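# Slide the tape roll onto the rod

## Task

Get the roll of tape threaded over the rod so that it stays there without the robot holding it. At the end, nothing the robot is touching may drop by more than about a fingernail's width once released, and no motor of either hand may still show moving in hand_stopped_by.

## Robot and tools

ROBOT AND FRAME. A humanoid upper body with two arms stands past the table's -x edge (x = 0.18 m), facing +x. left_arm (robot's own left) is on the +y side, right_arm on -y. Result poses are in one scene frame: table top at z = 0, +z up, +x away from the robot. Shoulders sit roughly 0.28 m above the pelvis, 0.06 m forward, 0.10 m to each side; a hand point reaches at most 0.62 m from its shoulder. Printed positions can be off, especially at long reach.

HAND POINT. Each arm is steered by a point 0.05 m in front of the palm, where index pad and thumb tip meet in a pinch. Its axes: +z along straight fingers (fingertips 0.06-0.07 m further), +y out of the palm, +x across the palm away from the thumb on the right hand, toward the thumb on the left (mirror) hand. A wrist bracket on the little-finger side juts 0.03 m past the point along +y and 0.11 m across the palm; it can collide.

ROW FORMAT (used by execute_actions and move). One flat list of 28 numbers, each in [-1, 1], always covering both arms: left block then right block, 14 each, ordered dx, dy, dz, rx, ry, rz, little, ring, middle, index, thumb_bend, thumb_turn, force_limit, speed. dx..rz are an offset, not a pose: a target relative to the hand point's measured pose at the start of the action (for a call's first action, the last reported pose), expressed in the hand point's own axes. 1.0 = 0.6 m for dx/dy/dz and 180 degrees for the rotation vector rx/ry/rz. Every row in an action refers back to that same start pose, not to the row before. Finger numbers are absolute targets: +1 straight/open, -1 curled shut; thumb_bend +1 straight, -1 fully bent; thumb_turn +1 beside the palm, -1 across in front of it. A pinch is about index -0.22, thumb_bend -0.75, thumb_turn -0.57. force_limit maps -1..+1 to about 0..10 N at the fingertip (0..15 N for the two thumb motors) and only stops closing. speed maps -1..+1 to near zero..full (full = whole travel in 0.6 s). There is no 'no change' value: to keep a hand as is, resend its previous eight numbers, or initially its hand_measured six plus hand_force_limit and hand_speed.

TOOLS.
execute_actions(actions): a list of actions; each action is up to 15 rows, one per 1/30 s step, the last row held to fill 15 steps (0.5 s). An empty list just returns state and images. Each step the commanded pose is clipped to 70 mm and 16 degrees from the measured pose, so large offsets need several actions.
move(target, speed, blocking): one 28-number row as above (offset from the last reported pose); each hand point travels a straight line, both finishing together, 0.5 to 10 s. speed is m/s, 0.002-0.5 (default 0.25); rotation up to twice that in rad/s. Paths ignore obstacles and the other arm; faster or deeper contacts press harder. blocking=false returns after 0.5 s while motion continues; then only wait or stop are accepted until the end is reported.
wait(seconds): 0 to 10, holds last commands; returns early if a move ends.
stop(): brakes a running move (needs stopping distance).
zoom_image(camera, region): camera is cam_high (896x504), cam_left_wrist or cam_right_wrist (616x616); region [x0, y0, x1, y1] pixels from top-left, at most 504x504.
show_instructions(): shows the scene's reference pictures.
finished_scene(scene): ends the given scene (1 or 2); irreversible, so only call once the tape sits on the rod unaided.

RESULTS. State lines give each hand point's end_effector_position (m) and end_effector_quat_wxyz. 'Hand target' is the pose the controller is driving toward. A move line reports the ending (done, off_target, moving, held, fault), limits (paced = pose clipped; held = steps blocked, after which the arm may jump fast), and distance to target. 'pose unreachable' means a clearance check altered that arm's command. Hand fields list six motor values in command order: hand_measured (position on target scale), hand_stopped_by (moving, target, force, stalled, fault), hand_load_n (fingertip load, positive pushing open; near zero after losing a grip). MOTOR HOT warns from 90 °C; at 120 °C the arm drops (OVER-TEMPERATURE FAULT).

GRIPPING. With the thumb turned fully in front, the hand can wrap objects 0.035-0.08 m across, centred toward the wrist; turn the thumb before arriving. A motor only starts when its target changes by at least 0.01 and then locks on arrival or at force_limit. Close slowly (speed -0.9 or below) for a gentle grip. To loosen, send a target more open than measured. Before finishing, make sure all hand motors read target, force or stalled, not moving.

AVOID. Joint torque reaching its limit (23.7 N m; wrist pitch/yaw 4.75 N m, held load included) freezes that arm for 10 s. Never let the arms hit or press on each other. Don't knock anything off the table, drop the tape, or ram things. The world keeps running while you think; an arm meant to stay still should get zero offsets. Loose objects may occasionally be nudged by outside pushes.

Each tool is called as a command line: name --argument value for each argument, lists and objects as JSON in quotes; but a table of rows of numbers goes row by row, as --pt "numbers of a row", without its own name.

## Session

execute_actions --actions '[]'

Scene clock: 0.00 s.
left_arm: end_effector_position=(+0.1139, +0.1600, +0.5019) hand_measured=(+1.000, +1.000, +1.000, +1.000, +1.000, +1.000) hand_load_n=(+0.0, +0.0, +0.0, +0.0, +0.0, +0.0) hand_stopped_by=(target, target, target, target, target, target) hand_force_limit=0.00 hand_speed=-0.80 end_effector_quat_wxyz=(+0.022, +0.019, -0.134, +0.991) | right_arm: end_effector_position=(+0.1914, -0.0654, +0.4545) hand_measured=(+1.000, +1.000, +1.000, +1.000, +1.000, +1.000) hand_load_n=(+0.0, +0.0, +0.0, +0.0, +0.0, +0.0) hand_stopped_by=(target, target, target, target, target, target) hand_force_limit=0.00 hand_speed=-0.80 end_effector_quat_wxyz=(+0.959, -0.247, +0.127, +0.052)
Joint positions: left_arm=[-0.188  0.555  0.208 -0.511 -0.674 -0.992 -0.334] | right_arm=[ 0.055 -0.464 -0.302 -0.474  0.435 -0.978  0.362]
Joint velocities: left_arm=[-0.015 -0.009  0.006  0.006  0.     0.     0.   ] | right_arm=[-0.017  0.     0.    -0.005  0.009  0.     0.   ]
Hand target (left_arm): +0.114, +0.160, +0.502; +0.022, +0.019, -0.134, +0.991
Hand target (right_arm): +0.191, -0.065, +0.455; +0.959, -0.247, +0.127, +0.052

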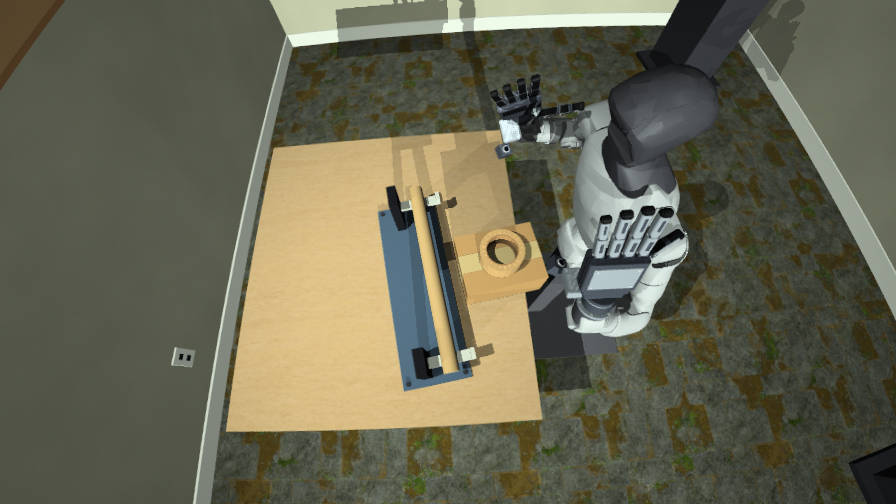

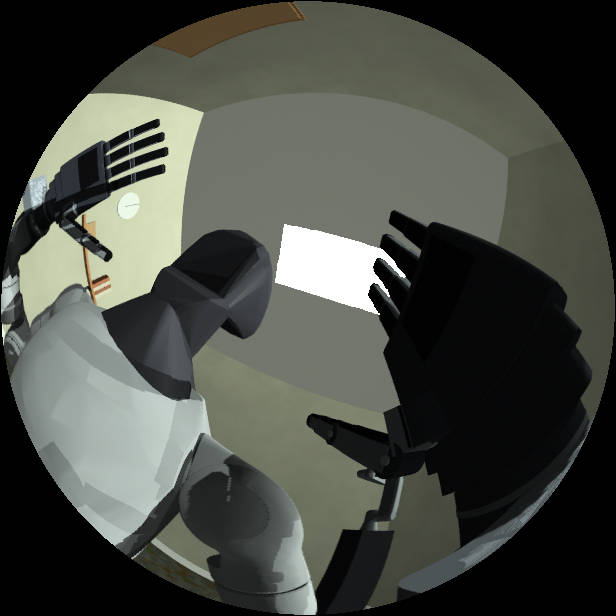

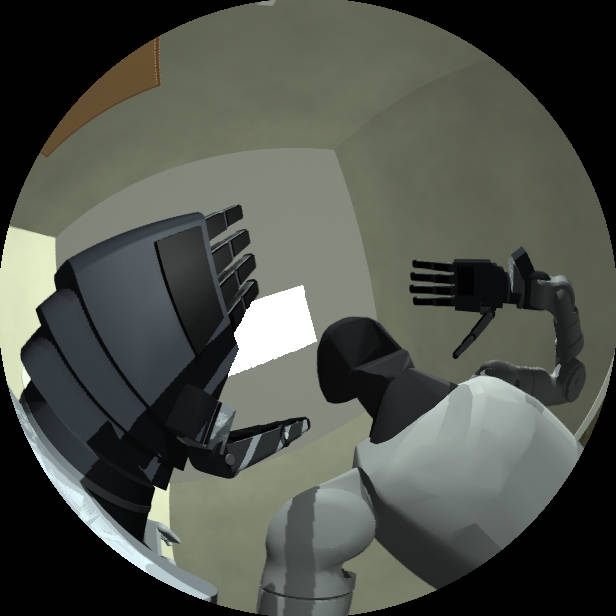

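move --target '[-0.317,0.008,-0.33,-0.428,-0.525,0.228,1,1,1,1,1,-1,0.6,0,0.34,0.022,-0.185,-0.424,0.549,-0.09,1,1,1,1,1,-1,1,0]'

Scene clock: 21.97 s.
left_arm: end_effector_position=(+0.3026, +0.1973, +0.3075) hand_measured=(+1.000, +1.000, +1.000, +1.000, +1.000, -1.000) hand_load_n=(+0.0, +0.0, +0.0, +0.0, +0.0, +0.0) hand_stopped_by=(target, target, target, target, target, target) hand_force_limit=0.60 hand_speed=0.00 end_effector_quat_wxyz=(+0.377, -0.601, +0.606, -0.360) | right_arm: end_effector_position=(+0.3525, -0.0848, +0.2883) hand_measured=(+1.000, +1.000, +1.000, +1.000, +1.000, -1.000) hand_load_n=(+0.0, +0.0, +0.0, +0.0, +0.0, +0.0) hand_stopped_by=(target, target, target, target, target, target) hand_force_limit=1.00 hand_speed=0.00 end_effector_quat_wxyz=(-0.198, +0.714, -0.653, +0.157)
Joint positions: left_arm=[-0.871  1.607 -0.258 -0.962 -0.004  1.026 -0.87 ] | right_arm=[-1.513 -1.285  0.883 -0.274 -0.104  0.946  1.467]
Joint velocities: left_arm=[-0.078  0.014 -0.071 -0.014 -0.015  0.028 -0.003] | right_arm=[ 0.    -0.005 -0.011  0.011  0.006  0.     0.   ]
Hand target (left_arm): +0.303, +0.197, +0.308; -0.377, +0.601, -0.606, +0.360
Hand target (right_arm): +0.353, -0.085, +0.288; -0.197, +0.713, -0.654, +0.158
Off the commanded pose (left_arm): 0.009 m, 3 deg.
Off the commanded pose (right_arm): 0.021 m, 6 deg.
move: off_target (left_arm, right_arm); limits=paced

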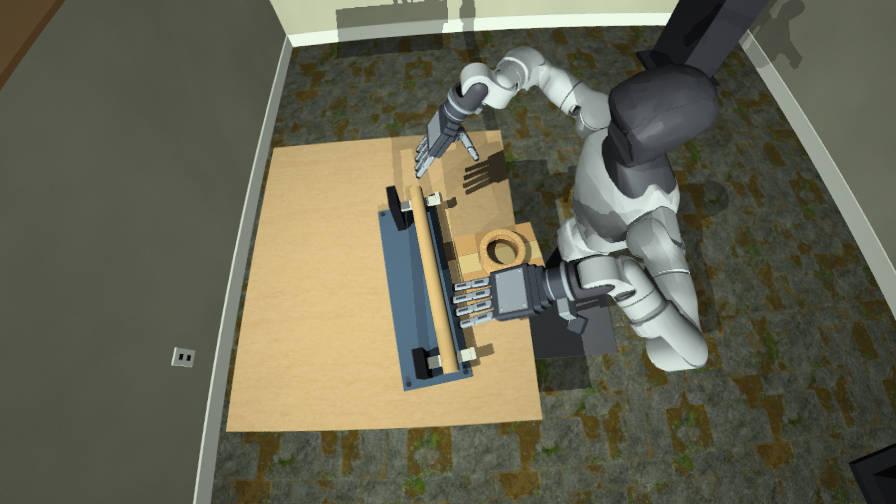

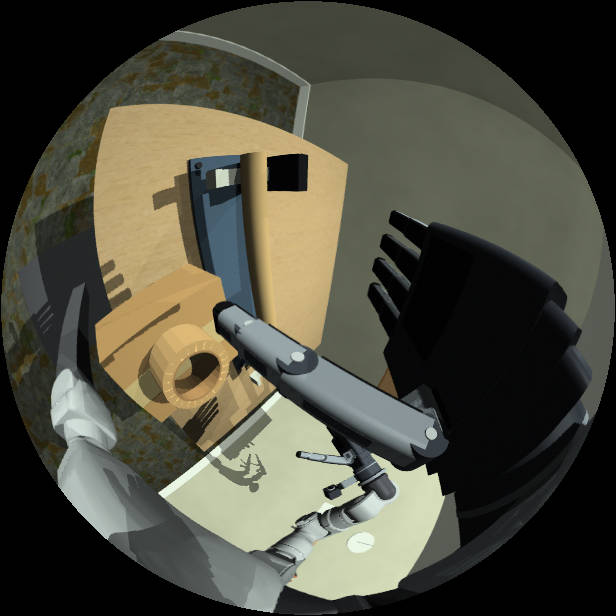

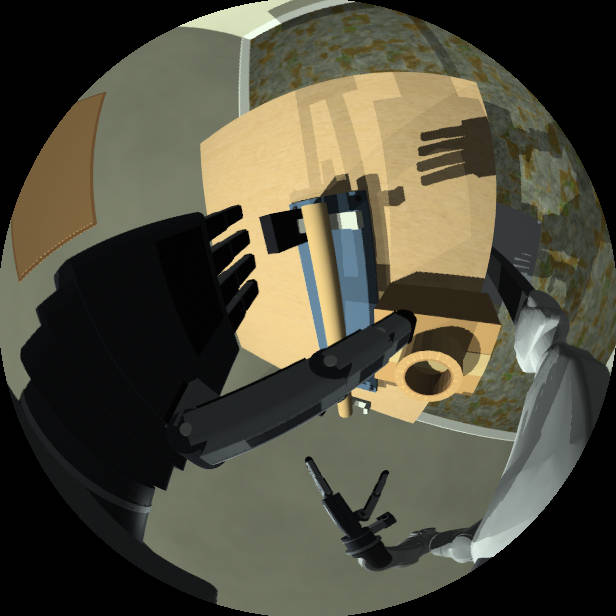

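move --target '[0.187,0.122,0.112,0,0,0,1,1,1,1,1,-1,0.6,0,0.1,0,0,0,0,0,1,1,1,1,1,-1,1,0]' --speed 0.15

Scene clock: 28.97 s.
left_arm: end_effector_position=(+0.3261, +0.0915, +0.2067) hand_measured=(+1.000, +1.000, +1.000, +1.000, +1.000, -1.000) hand_load_n=(+0.0, +0.0, +0.0, +0.0, +0.0, +0.0) hand_stopped_by=(target, target, target, target, target, target) hand_force_limit=0.60 hand_speed=0.00 end_effector_quat_wxyz=(+0.314, -0.611, +0.613, -0.390) | right_arm: end_effector_position=(+0.3570, -0.1434, +0.2871) hand_measured=(+1.000, +1.000, +1.000, +1.000, +1.000, -1.000) hand_load_n=(+0.0, +0.0, +0.0, +0.0, +0.0, +0.0) hand_stopped_by=(target, target, target, target, target, target) hand_force_limit=1.00 hand_speed=0.00 end_effector_quat_wxyz=(-0.201, +0.713, -0.653, +0.158)
Joint positions: left_arm=[-1.198  0.897 -1.266 -0.919  0.575  1.582 -0.732] | right_arm=[-1.325 -1.503  0.756 -0.144  0.048  0.606  1.359]
Joint velocities: left_arm=[ 0.029 -0.014  0.002  0.023  0.115  0.    -0.095] | right_arm=[-0.002  0.002  0.    -0.002  0.     0.     0.   ]
Hand target (left_arm): +0.326, +0.091, +0.206; -0.314, +0.612, -0.613, +0.390
Hand target (right_arm): +0.357, -0.143, +0.287; -0.202, +0.713, -0.653, +0.156
Off the commanded pose (left_arm): 0.006 m, 8 deg.
Off the commanded pose (right_arm): 0.002 m, 0 deg.
joint sent to its limit (left arm) — the command would take joint 3 (shoulder yaw) past its lower limit, so that joint was sent only as far as its limit.
move: off_target (left_arm)

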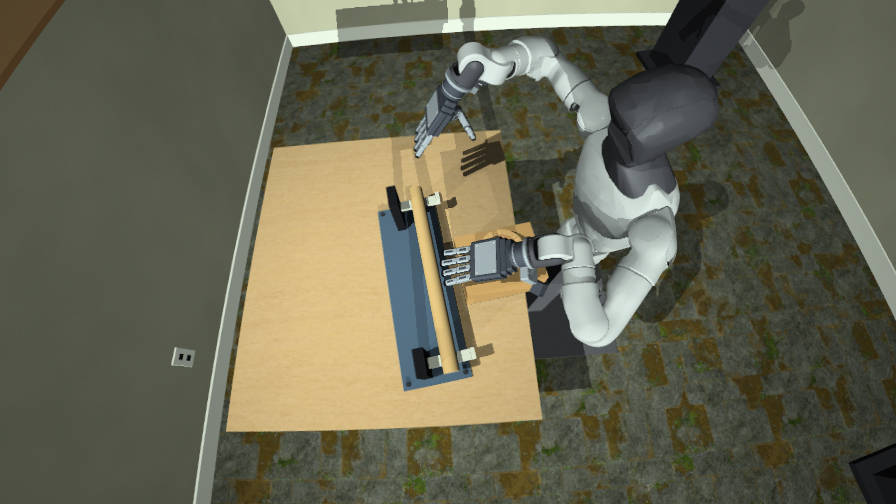

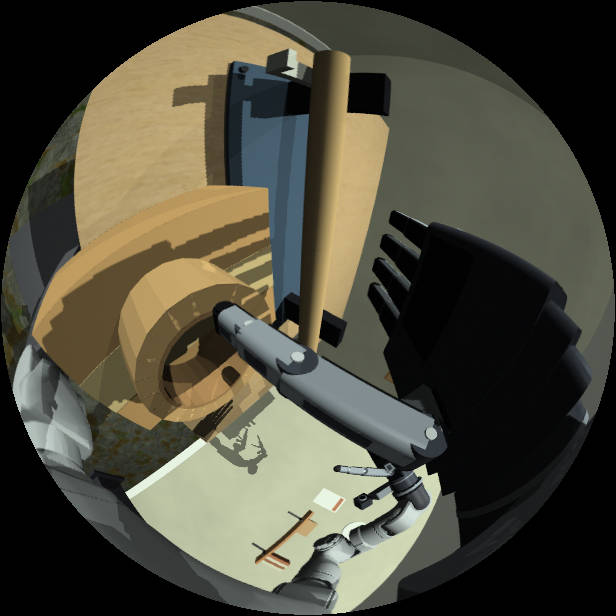

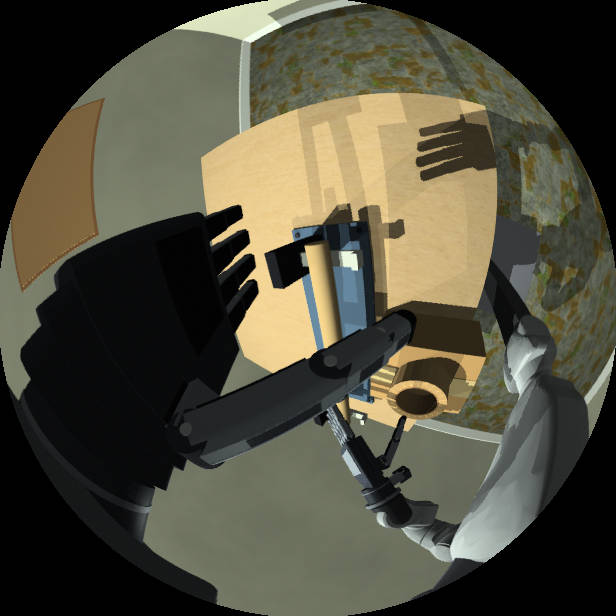

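move --target '[0.1,0.027,0.01,0,0.08,0.146,1,1,1,1,1,-1,0.6,0,0.06,0,0,0,0,0,1,1,1,1,1,-1,1,0]' --speed 0.1

Scene clock: 38.43 s.
left_arm: end_effector_position=(+0.3173, +0.0262, +0.1951) hand_measured=(+1.000, +1.000, +1.000, +1.000, +1.000, -1.000) hand_load_n=(+0.0, +0.0, +0.0, +0.0, +0.0, +0.0) hand_stopped_by=(target, target, target, target, target, target) hand_force_limit=0.60 hand_speed=0.00 end_effector_quat_wxyz=(+0.305, -0.407, +0.767, -0.391) | right_arm: end_effector_position=(+0.3596, -0.1773, +0.2861) hand_measured=(+1.000, +1.000, +1.000, +1.000, +1.000, -1.000) hand_load_n=(+0.0, +0.0, +0.0, +0.0, +0.0, +0.0) hand_stopped_by=(target, target, target, target, target, target) hand_force_limit=1.00 hand_speed=0.00 end_effector_quat_wxyz=(-0.206, +0.712, -0.653, +0.155)
Joint positions: left_arm=[-1.191  0.731 -1.266 -0.709  0.876  1.004 -0.991] | right_arm=[-1.156 -1.567  0.617  0.002  0.079  0.381  1.341]
Joint velocities: left_arm=[-0.005  0.     0.009  0.     0.008  0.     0.   ] | right_arm=[ 0.014  0.003  0.006 -0.005  0.003  0.     0.   ]
Hand target (left_arm): +0.318, +0.026, +0.196; +0.307, -0.405, +0.768, -0.390
Hand target (right_arm): +0.360, -0.179, +0.286; -0.204, +0.711, -0.654, +0.157
Off the commanded pose (left_arm): 0.005 m, 2 deg.
Off the commanded pose (right_arm): 0.002 m, 1 deg.
joint sent to its limit (left arm) — the command would take joint 3 (shoulder yaw) past its lower limit, so that joint was sent only as far as its limit.
joint sent to its limit (right arm) — the command would take joint 2 (shoulder roll) past its lower limit, so that joint was sent only as far as its limit.
move: off_target (left_arm)

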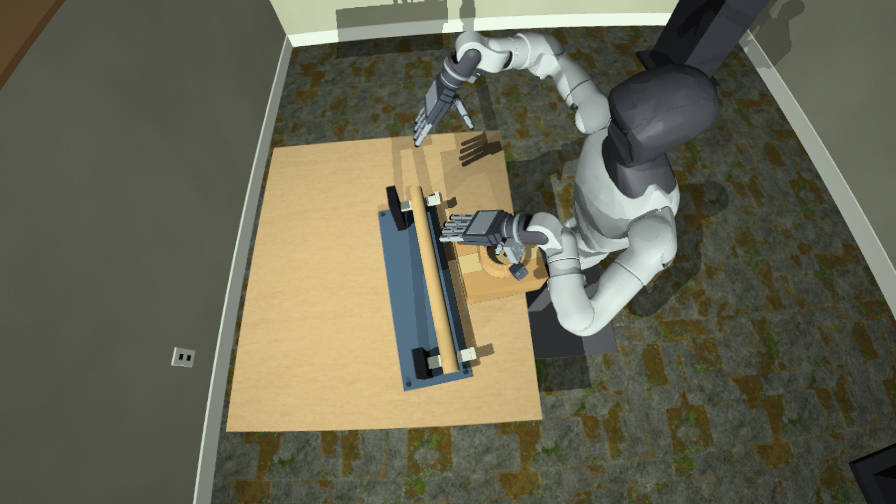

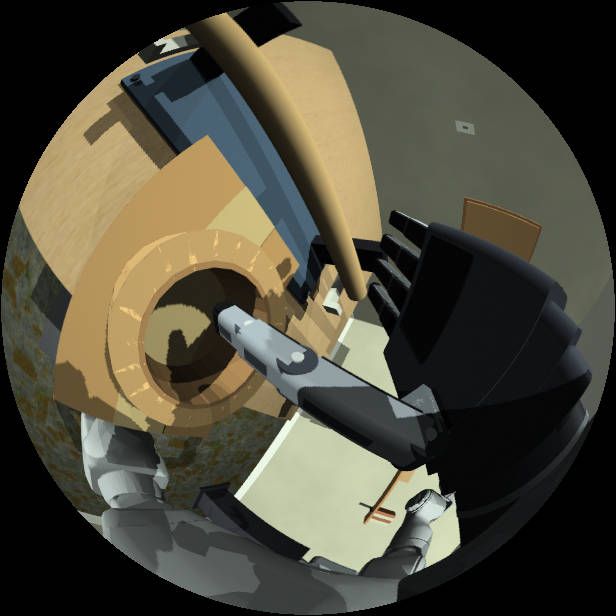

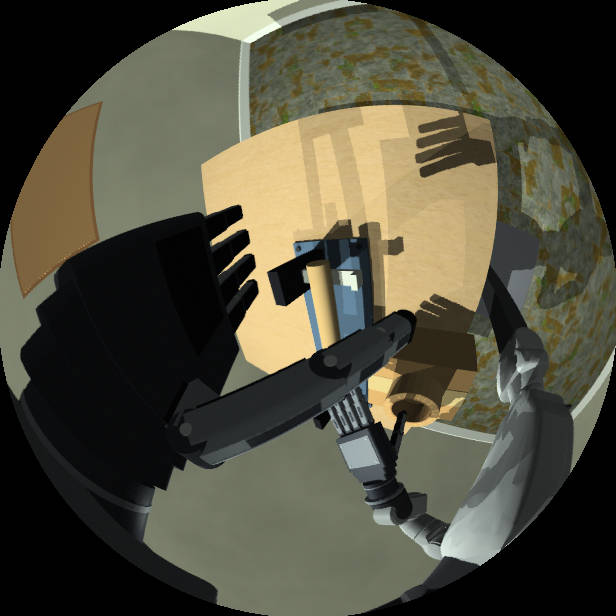

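move --target '[0,0.045,0.015,0,0,0,1,1,1,1,1,-1,0.6,0,0,0,0,0,0,0,1,1,1,1,1,-1,1,0]' --speed 0.04

zoom_image --camera "cam_high" --region '[400,180,600,340]'

Scene clock: 43.00 s.
left_arm: end_effector_position=(+0.3135, +0.0345, +0.1680) hand_measured=(+1.000, +1.000, +1.000, +1.000, +1.000, -1.000) hand_load_n=(+0.0, +0.0, +0.0, +0.0, +0.0, +0.0) hand_stopped_by=(target, target, target, target, target, target) hand_force_limit=0.60 hand_speed=0.00 end_effector_quat_wxyz=(+0.305, -0.409, +0.767, -0.389) | right_arm: end_effector_position=(+0.3596, -0.1773, +0.2860) hand_measured=(+1.000, +1.000, +1.000, +1.000, +1.000, -1.000) hand_load_n=(+0.0, +0.0, +0.0, +0.0, +0.0, +0.0) hand_stopped_by=(target, target, target, target, target, target) hand_force_limit=1.00 hand_speed=0.00 end_effector_quat_wxyz=(-0.206, +0.712, -0.653, +0.155)
Joint positions: left_arm=[-1.047  0.755 -1.266 -0.681  0.927  0.932 -0.899] | right_arm=[-1.156 -1.567  0.616  0.002  0.079  0.381  1.342]
Joint velocities: left_arm=[-0.009  0.002  0.     0.003 -0.005  0.     0.   ] | right_arm=[ 0.023  0.014 -0.003  0.006  0.017  0.     0.   ]
Hand target (left_arm): +0.315, +0.035, +0.168; +0.308, -0.408, +0.767, -0.389
Hand target (right_arm): +0.360, -0.177, +0.286; -0.206, +0.712, -0.653, +0.155
Off the commanded pose (left_arm): 0.002 m, 0 deg.
Off the commanded pose (right_arm): 0.000 m, 0 deg.
joint sent to its limit (left arm) — the command would take joint 3 (shoulder yaw) past its lower limit, so that joint was sent only as far as its limit.
move: done

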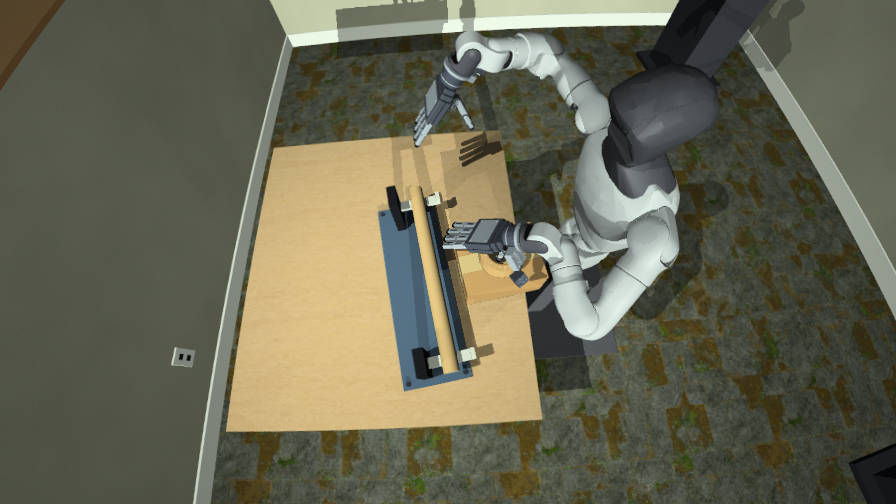

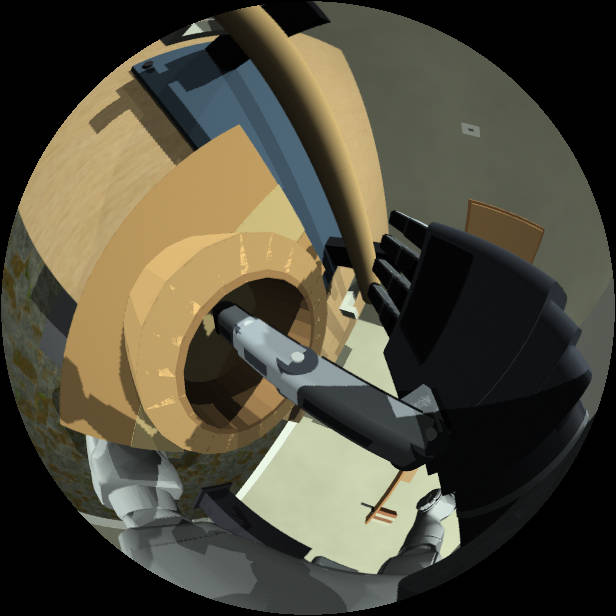

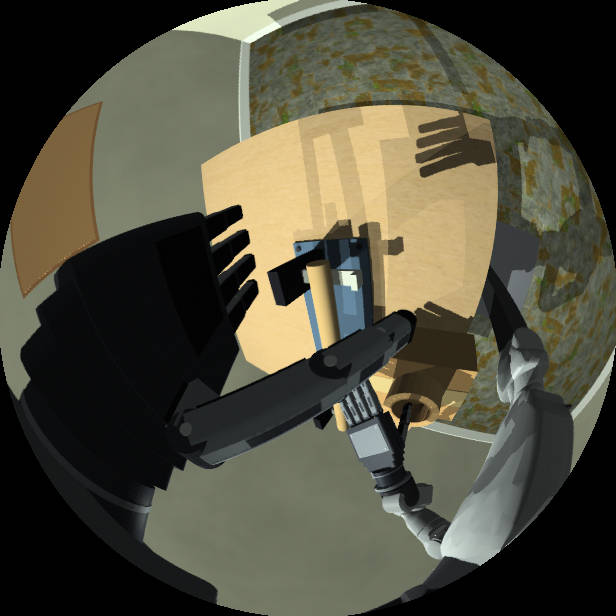

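Region (400, 180, 600, 340) of cam_high's 896x504 image, scaled by 2.520, with more detail than that image has; it fills the top 403 rows of this view, and the rest is white.

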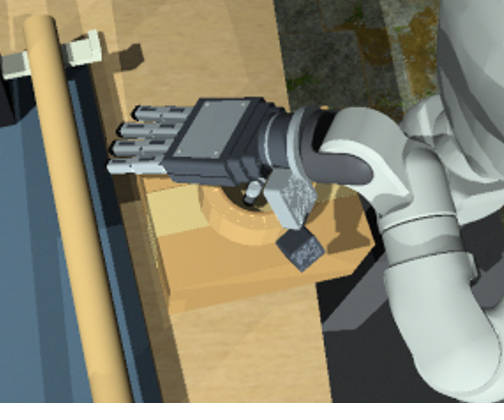

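move --target '[0,0.022,0.012,0,0,0,1,1,1,1,1,-1,0.6,0,0,0,0,0,0,0,1,1,1,1,1,-1,1,0]' --speed 0.04

move --target '[0,0,0,0,0,0,-0.6,-0.6,-0.6,-0.6,-0.5,-1,0.6,-0.4,0,0,0,0,0,0,1,1,1,1,1,-1,1,0]'

Scene clock: 47.27 s.
left_arm: end_effector_position=(+0.3134, +0.0370, +0.1533) hand_measured=(+1.000, +1.000, +1.000, +1.000, +1.000, -1.000) hand_load_n=(+0.0, +0.0, +0.0, +0.0, +0.0, +0.0) hand_stopped_by=(target, target, target, target, target, target) hand_force_limit=0.60 hand_speed=0.00 end_effector_quat_wxyz=(+0.303, -0.410, +0.767, -0.389) | right_arm: end_effector_position=(+0.3596, -0.1773, +0.2860) hand_measured=(+1.000, +1.000, +1.000, +1.000, +1.000, -1.000) hand_load_n=(+0.0, +0.0, +0.0, +0.0, +0.0, +0.0) hand_stopped_by=(target, target, target, target, target, target) hand_force_limit=1.00 hand_speed=0.00 end_effector_quat_wxyz=(-0.206, +0.712, -0.653, +0.155)
Joint positions: left_arm=[-0.987  0.757 -1.266 -0.644  0.929  0.893 -0.835] | right_arm=[-1.156 -1.567  0.616  0.002  0.079  0.381  1.342]
Joint velocities: left_arm=[0.    0.003 0.015 0.003 0.012 0.    0.002] | right_arm=[ 0.017  0.006  0.006 -0.006  0.014  0.     0.   ]
Hand target (left_arm): +0.314, +0.038, +0.153; +0.306, -0.409, +0.767, -0.388
Hand target (right_arm): +0.360, -0.177, +0.286; -0.206, +0.712, -0.653, +0.155
Off the commanded pose (left_arm): 0.001 m, 0 deg.
Off the commanded pose (right_arm): 0.000 m, 0 deg.
joint sent to its limit (left arm) — the command would take joint 3 (shoulder yaw) past its lower limit, so that joint was sent only as far as its limit.
move: done

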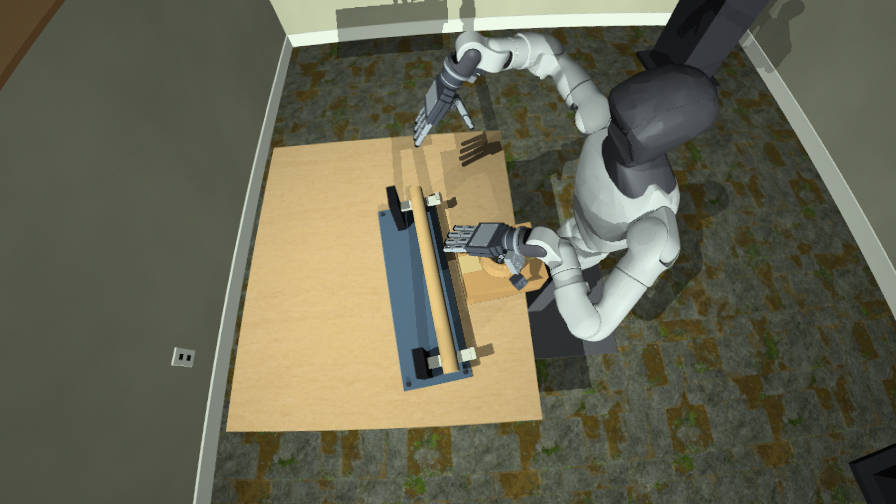

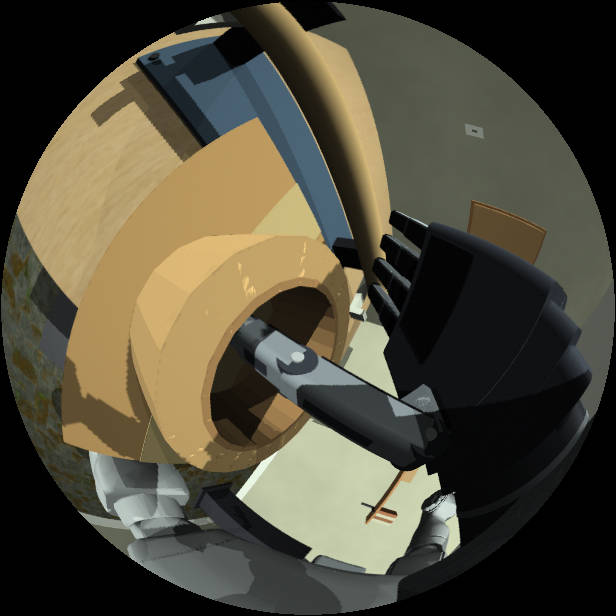

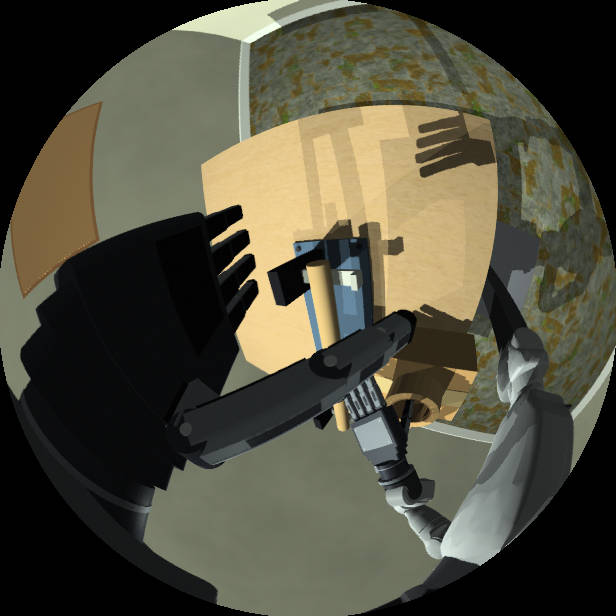

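Scene clock: 49.13 s.
left_arm: end_effector_position=(+0.3131, +0.0377, +0.1526) hand_measured=(-0.600, -0.392, -0.228, -0.294, +0.182, -1.000) hand_load_n=(+0.0, +8.0, +1.5, +6.0, +13.5, +0.5) hand_stopped_by=(target, force, force, force, force, target) hand_force_limit=0.60 hand_speed=-0.40 end_effector_quat_wxyz=(+0.303, -0.411, +0.768, -0.387) | right_arm: end_effector_position=(+0.3596, -0.1773, +0.2860) hand_measured=(+1.000, +1.000, +1.000, +1.000, +1.000, -1.000) hand_load_n=(+0.0, +0.0, +0.0, +0.0, +0.0, +0.0) hand_stopped_by=(target, target, target, target, target, target) hand_force_limit=1.00 hand_speed=0.00 end_effector_quat_wxyz=(-0.206, +0.712, -0.653, +0.155)
Joint positions: left_arm=[-0.986  0.758 -1.267 -0.643  0.929  0.893 -0.837] | right_arm=[-1.156 -1.567  0.616  0.002  0.079  0.381  1.342]
Joint velocities: left_arm=[-0.002 -0.003  0.    -0.009  0.     0.     0.   ] | right_arm=[-0.003  0.005  0.008  0.009 -0.014  0.     0.   ]
Hand target (left_arm): +0.313, +0.037, +0.153; +0.303, -0.410, +0.767, -0.389
Hand target (right_arm): +0.360, -0.177, +0.286; -0.206, +0.712, -0.653, +0.155
Off the commanded pose (left_arm): 0.001 m, 0 deg.
Off the commanded pose (right_arm): 0.000 m, 0 deg.
move: done

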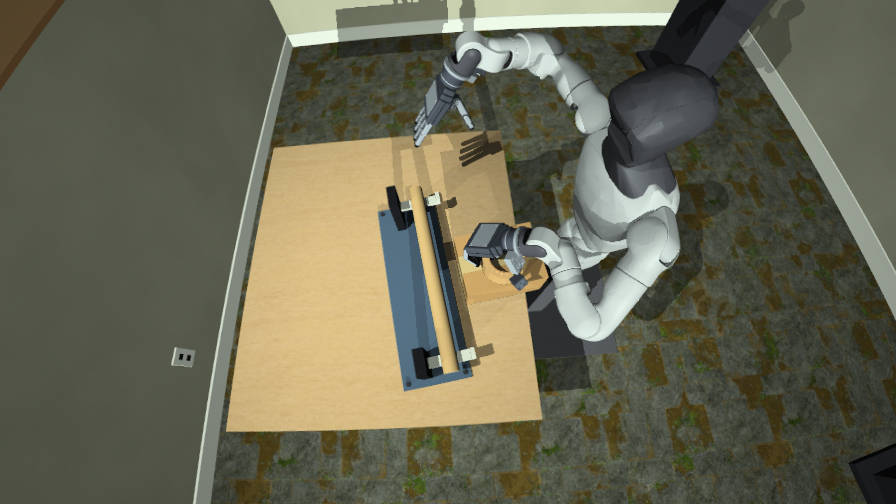

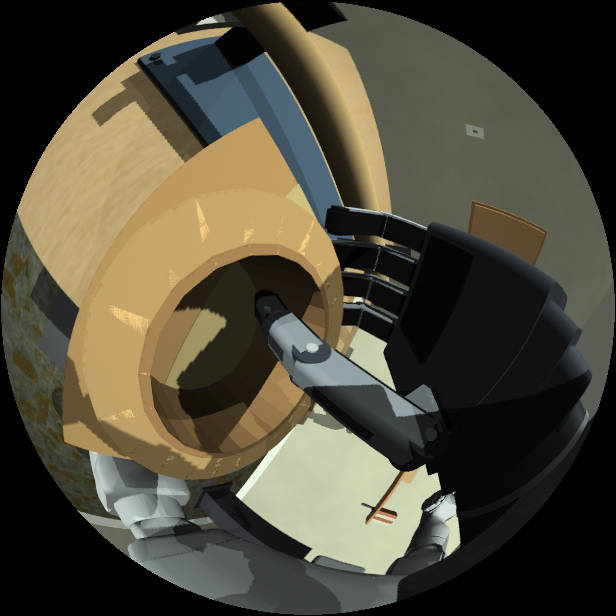

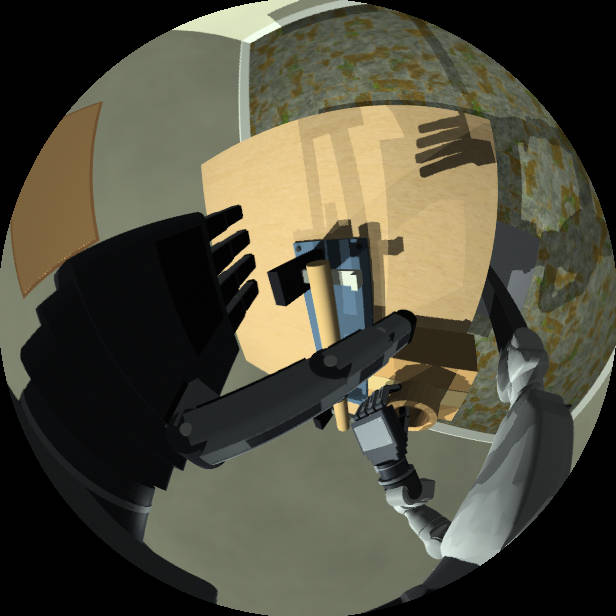

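move --target '[-0.3,-0.073,-0.28,0,-0.08,-0.146,-0.6,-0.6,-0.6,-0.6,-0.5,-1,0.6,-0.4,0,0,0,0,0,0,1,1,1,1,1,-1,1,0]' --speed 0.12

move --target '[-0.08,0,0,0,0,-0.5,-0.6,-0.6,-0.6,-0.6,-0.5,-1,0.6,-0.4,-0.2,0.06,0.16,0,0,0,1,1,1,1,1,-1,1,0]' --speed 0.25

Scene clock: 61.30 s.
left_arm: end_effector_position=(+0.2921, +0.2274, +0.3131) hand_measured=(-0.600, -0.394, -0.226, -0.294, +0.182, -1.000) hand_load_n=(+0.0, +0.5, +4.5, +2.0, +13.0, +0.0) hand_stopped_by=(target, force, force, force, force, target) hand_force_limit=0.60 hand_speed=-0.40 end_effector_quat_wxyz=(+0.312, -0.603, +0.621, -0.390) | right_arm: end_effector_position=(+0.3596, -0.1773, +0.2860) hand_measured=(+1.000, +1.000, +1.000, +1.000, +1.000, -1.000) hand_load_n=(+0.0, +0.0, +0.0, +0.0, +0.0, +0.0) hand_stopped_by=(target, target, target, target, target, target) hand_force_limit=1.00 hand_speed=0.00 end_effector_quat_wxyz=(-0.206, +0.712, -0.653, +0.155)
Joint positions: left_arm=[-0.251  1.479  0.455 -0.636 -0.042  0.475 -1.03 ] | right_arm=[-1.156 -1.567  0.616  0.002  0.079  0.381  1.342]
Joint velocities: left_arm=[-0.003  0.011  0.006 -0.014 -0.011 -0.001  0.   ] | right_arm=[-0.005 -0.002  0.003 -0.003  0.002  0.     0.   ]
Hand target (left_arm): +0.292, +0.228, +0.313; -0.313, +0.604, -0.621, +0.390
Hand target (right_arm): +0.360, -0.177, +0.286; -0.206, +0.712, -0.653, +0.155
Off the commanded pose (left_arm): 0.015 m, 3 deg.
Off the commanded pose (right_arm): 0.000 m, 0 deg.
move: off_target (left_arm)

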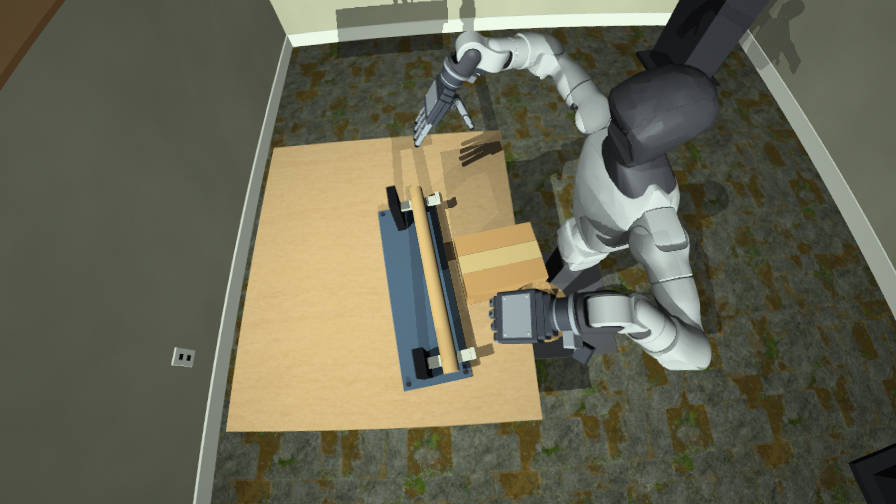

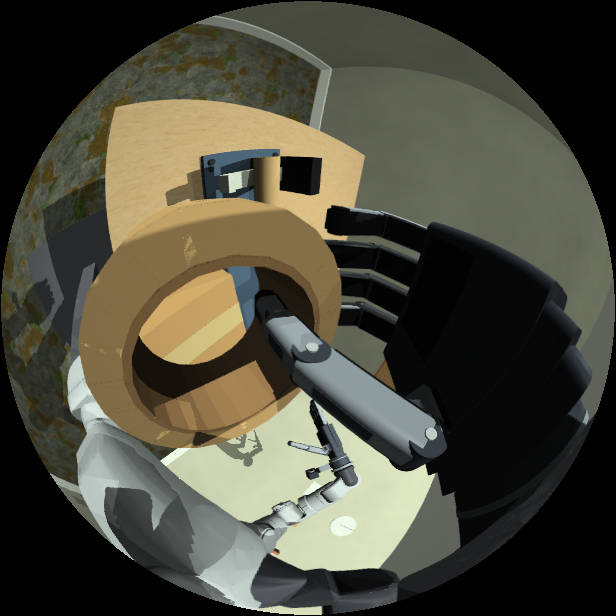

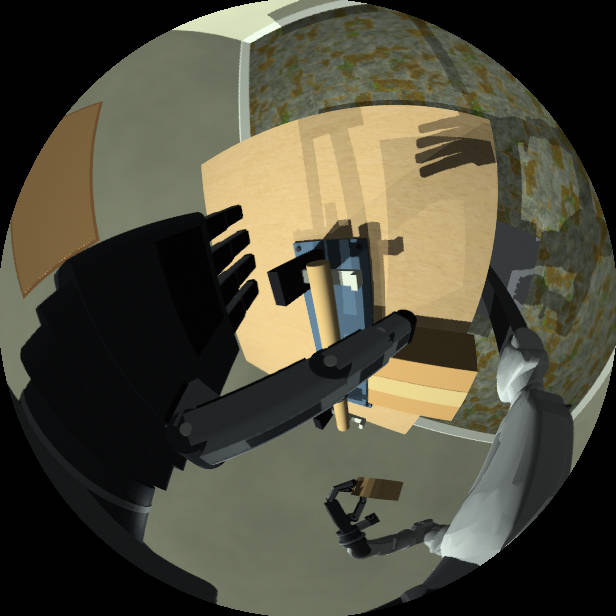

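Scene clock: 64.80 s.
left_arm: end_effector_position=(+0.2901, +0.2830, +0.3011) hand_measured=(-0.600, -0.394, -0.226, -0.294, +0.182, -1.000) hand_load_n=(+0.0, +2.5, +5.0, +2.0, +12.5, -1.5) hand_stopped_by=(target, force, force, force, force, target) hand_force_limit=0.60 hand_speed=-0.40 end_effector_quat_wxyz=(+0.043, +0.877, -0.006, +0.478) | right_arm: end_effector_position=(+0.3676, -0.0522, +0.1890) hand_measured=(+1.000, +1.000, +1.000, +1.000, +1.000, -1.000) hand_load_n=(+0.0, +0.0, +0.0, +0.0, +0.0, +0.0) hand_stopped_by=(target, target, target, target, target, target) hand_force_limit=1.00 hand_speed=0.00 end_effector_quat_wxyz=(-0.203, +0.711, -0.657, +0.145)
Joint positions: left_arm=[-0.274  0.916  0.795 -0.592 -0.225  1.619 -1.034] | right_arm=[-1.216 -1.016  0.907 -0.239 -0.194  1.036  1.158]
Joint velocities: left_arm=[-0.005 -0.002  0.009 -0.005  0.012  0.003  0.   ] | right_arm=[ 0.     0.003  0.     0.005  0.009  0.    -0.003]
Hand target (left_arm): +0.290, +0.284, +0.302; +0.042, +0.876, -0.005, +0.480
Hand target (right_arm): +0.369, -0.053, +0.189; -0.204, +0.710, -0.658, +0.148
Off the commanded pose (left_arm): 0.013 m, 3 deg.
Off the commanded pose (right_arm): 0.004 m, 1 deg.
move: off_target (left_arm, right_arm)

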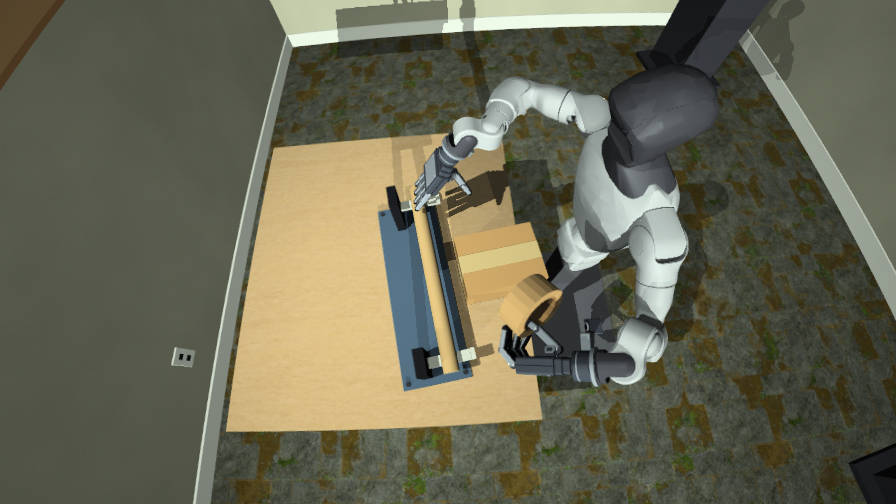

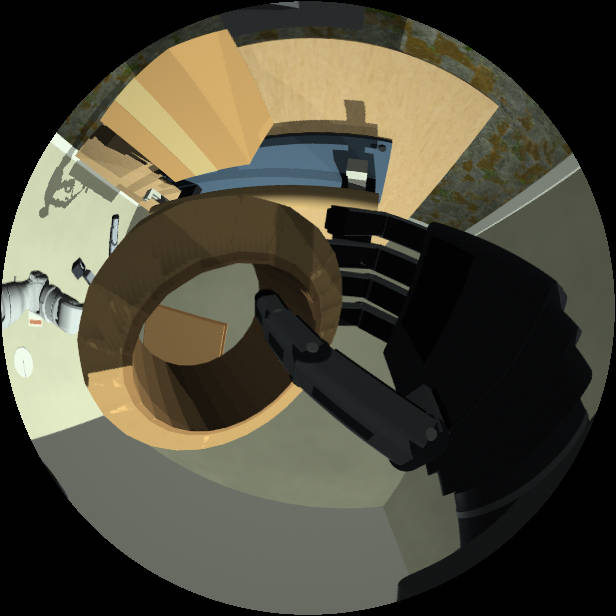

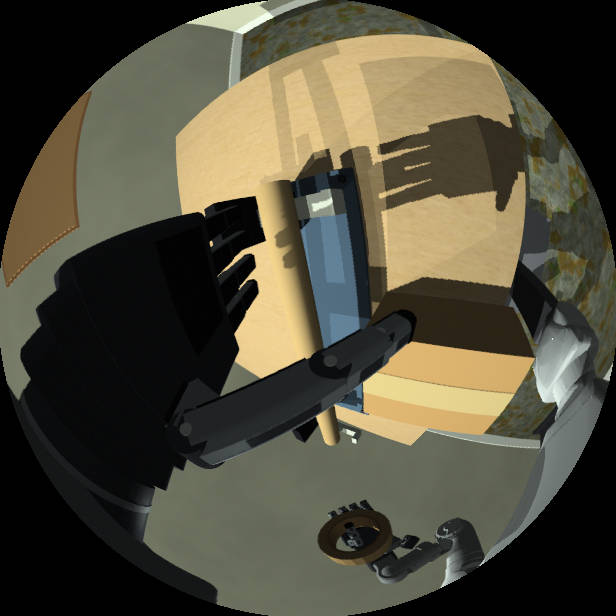

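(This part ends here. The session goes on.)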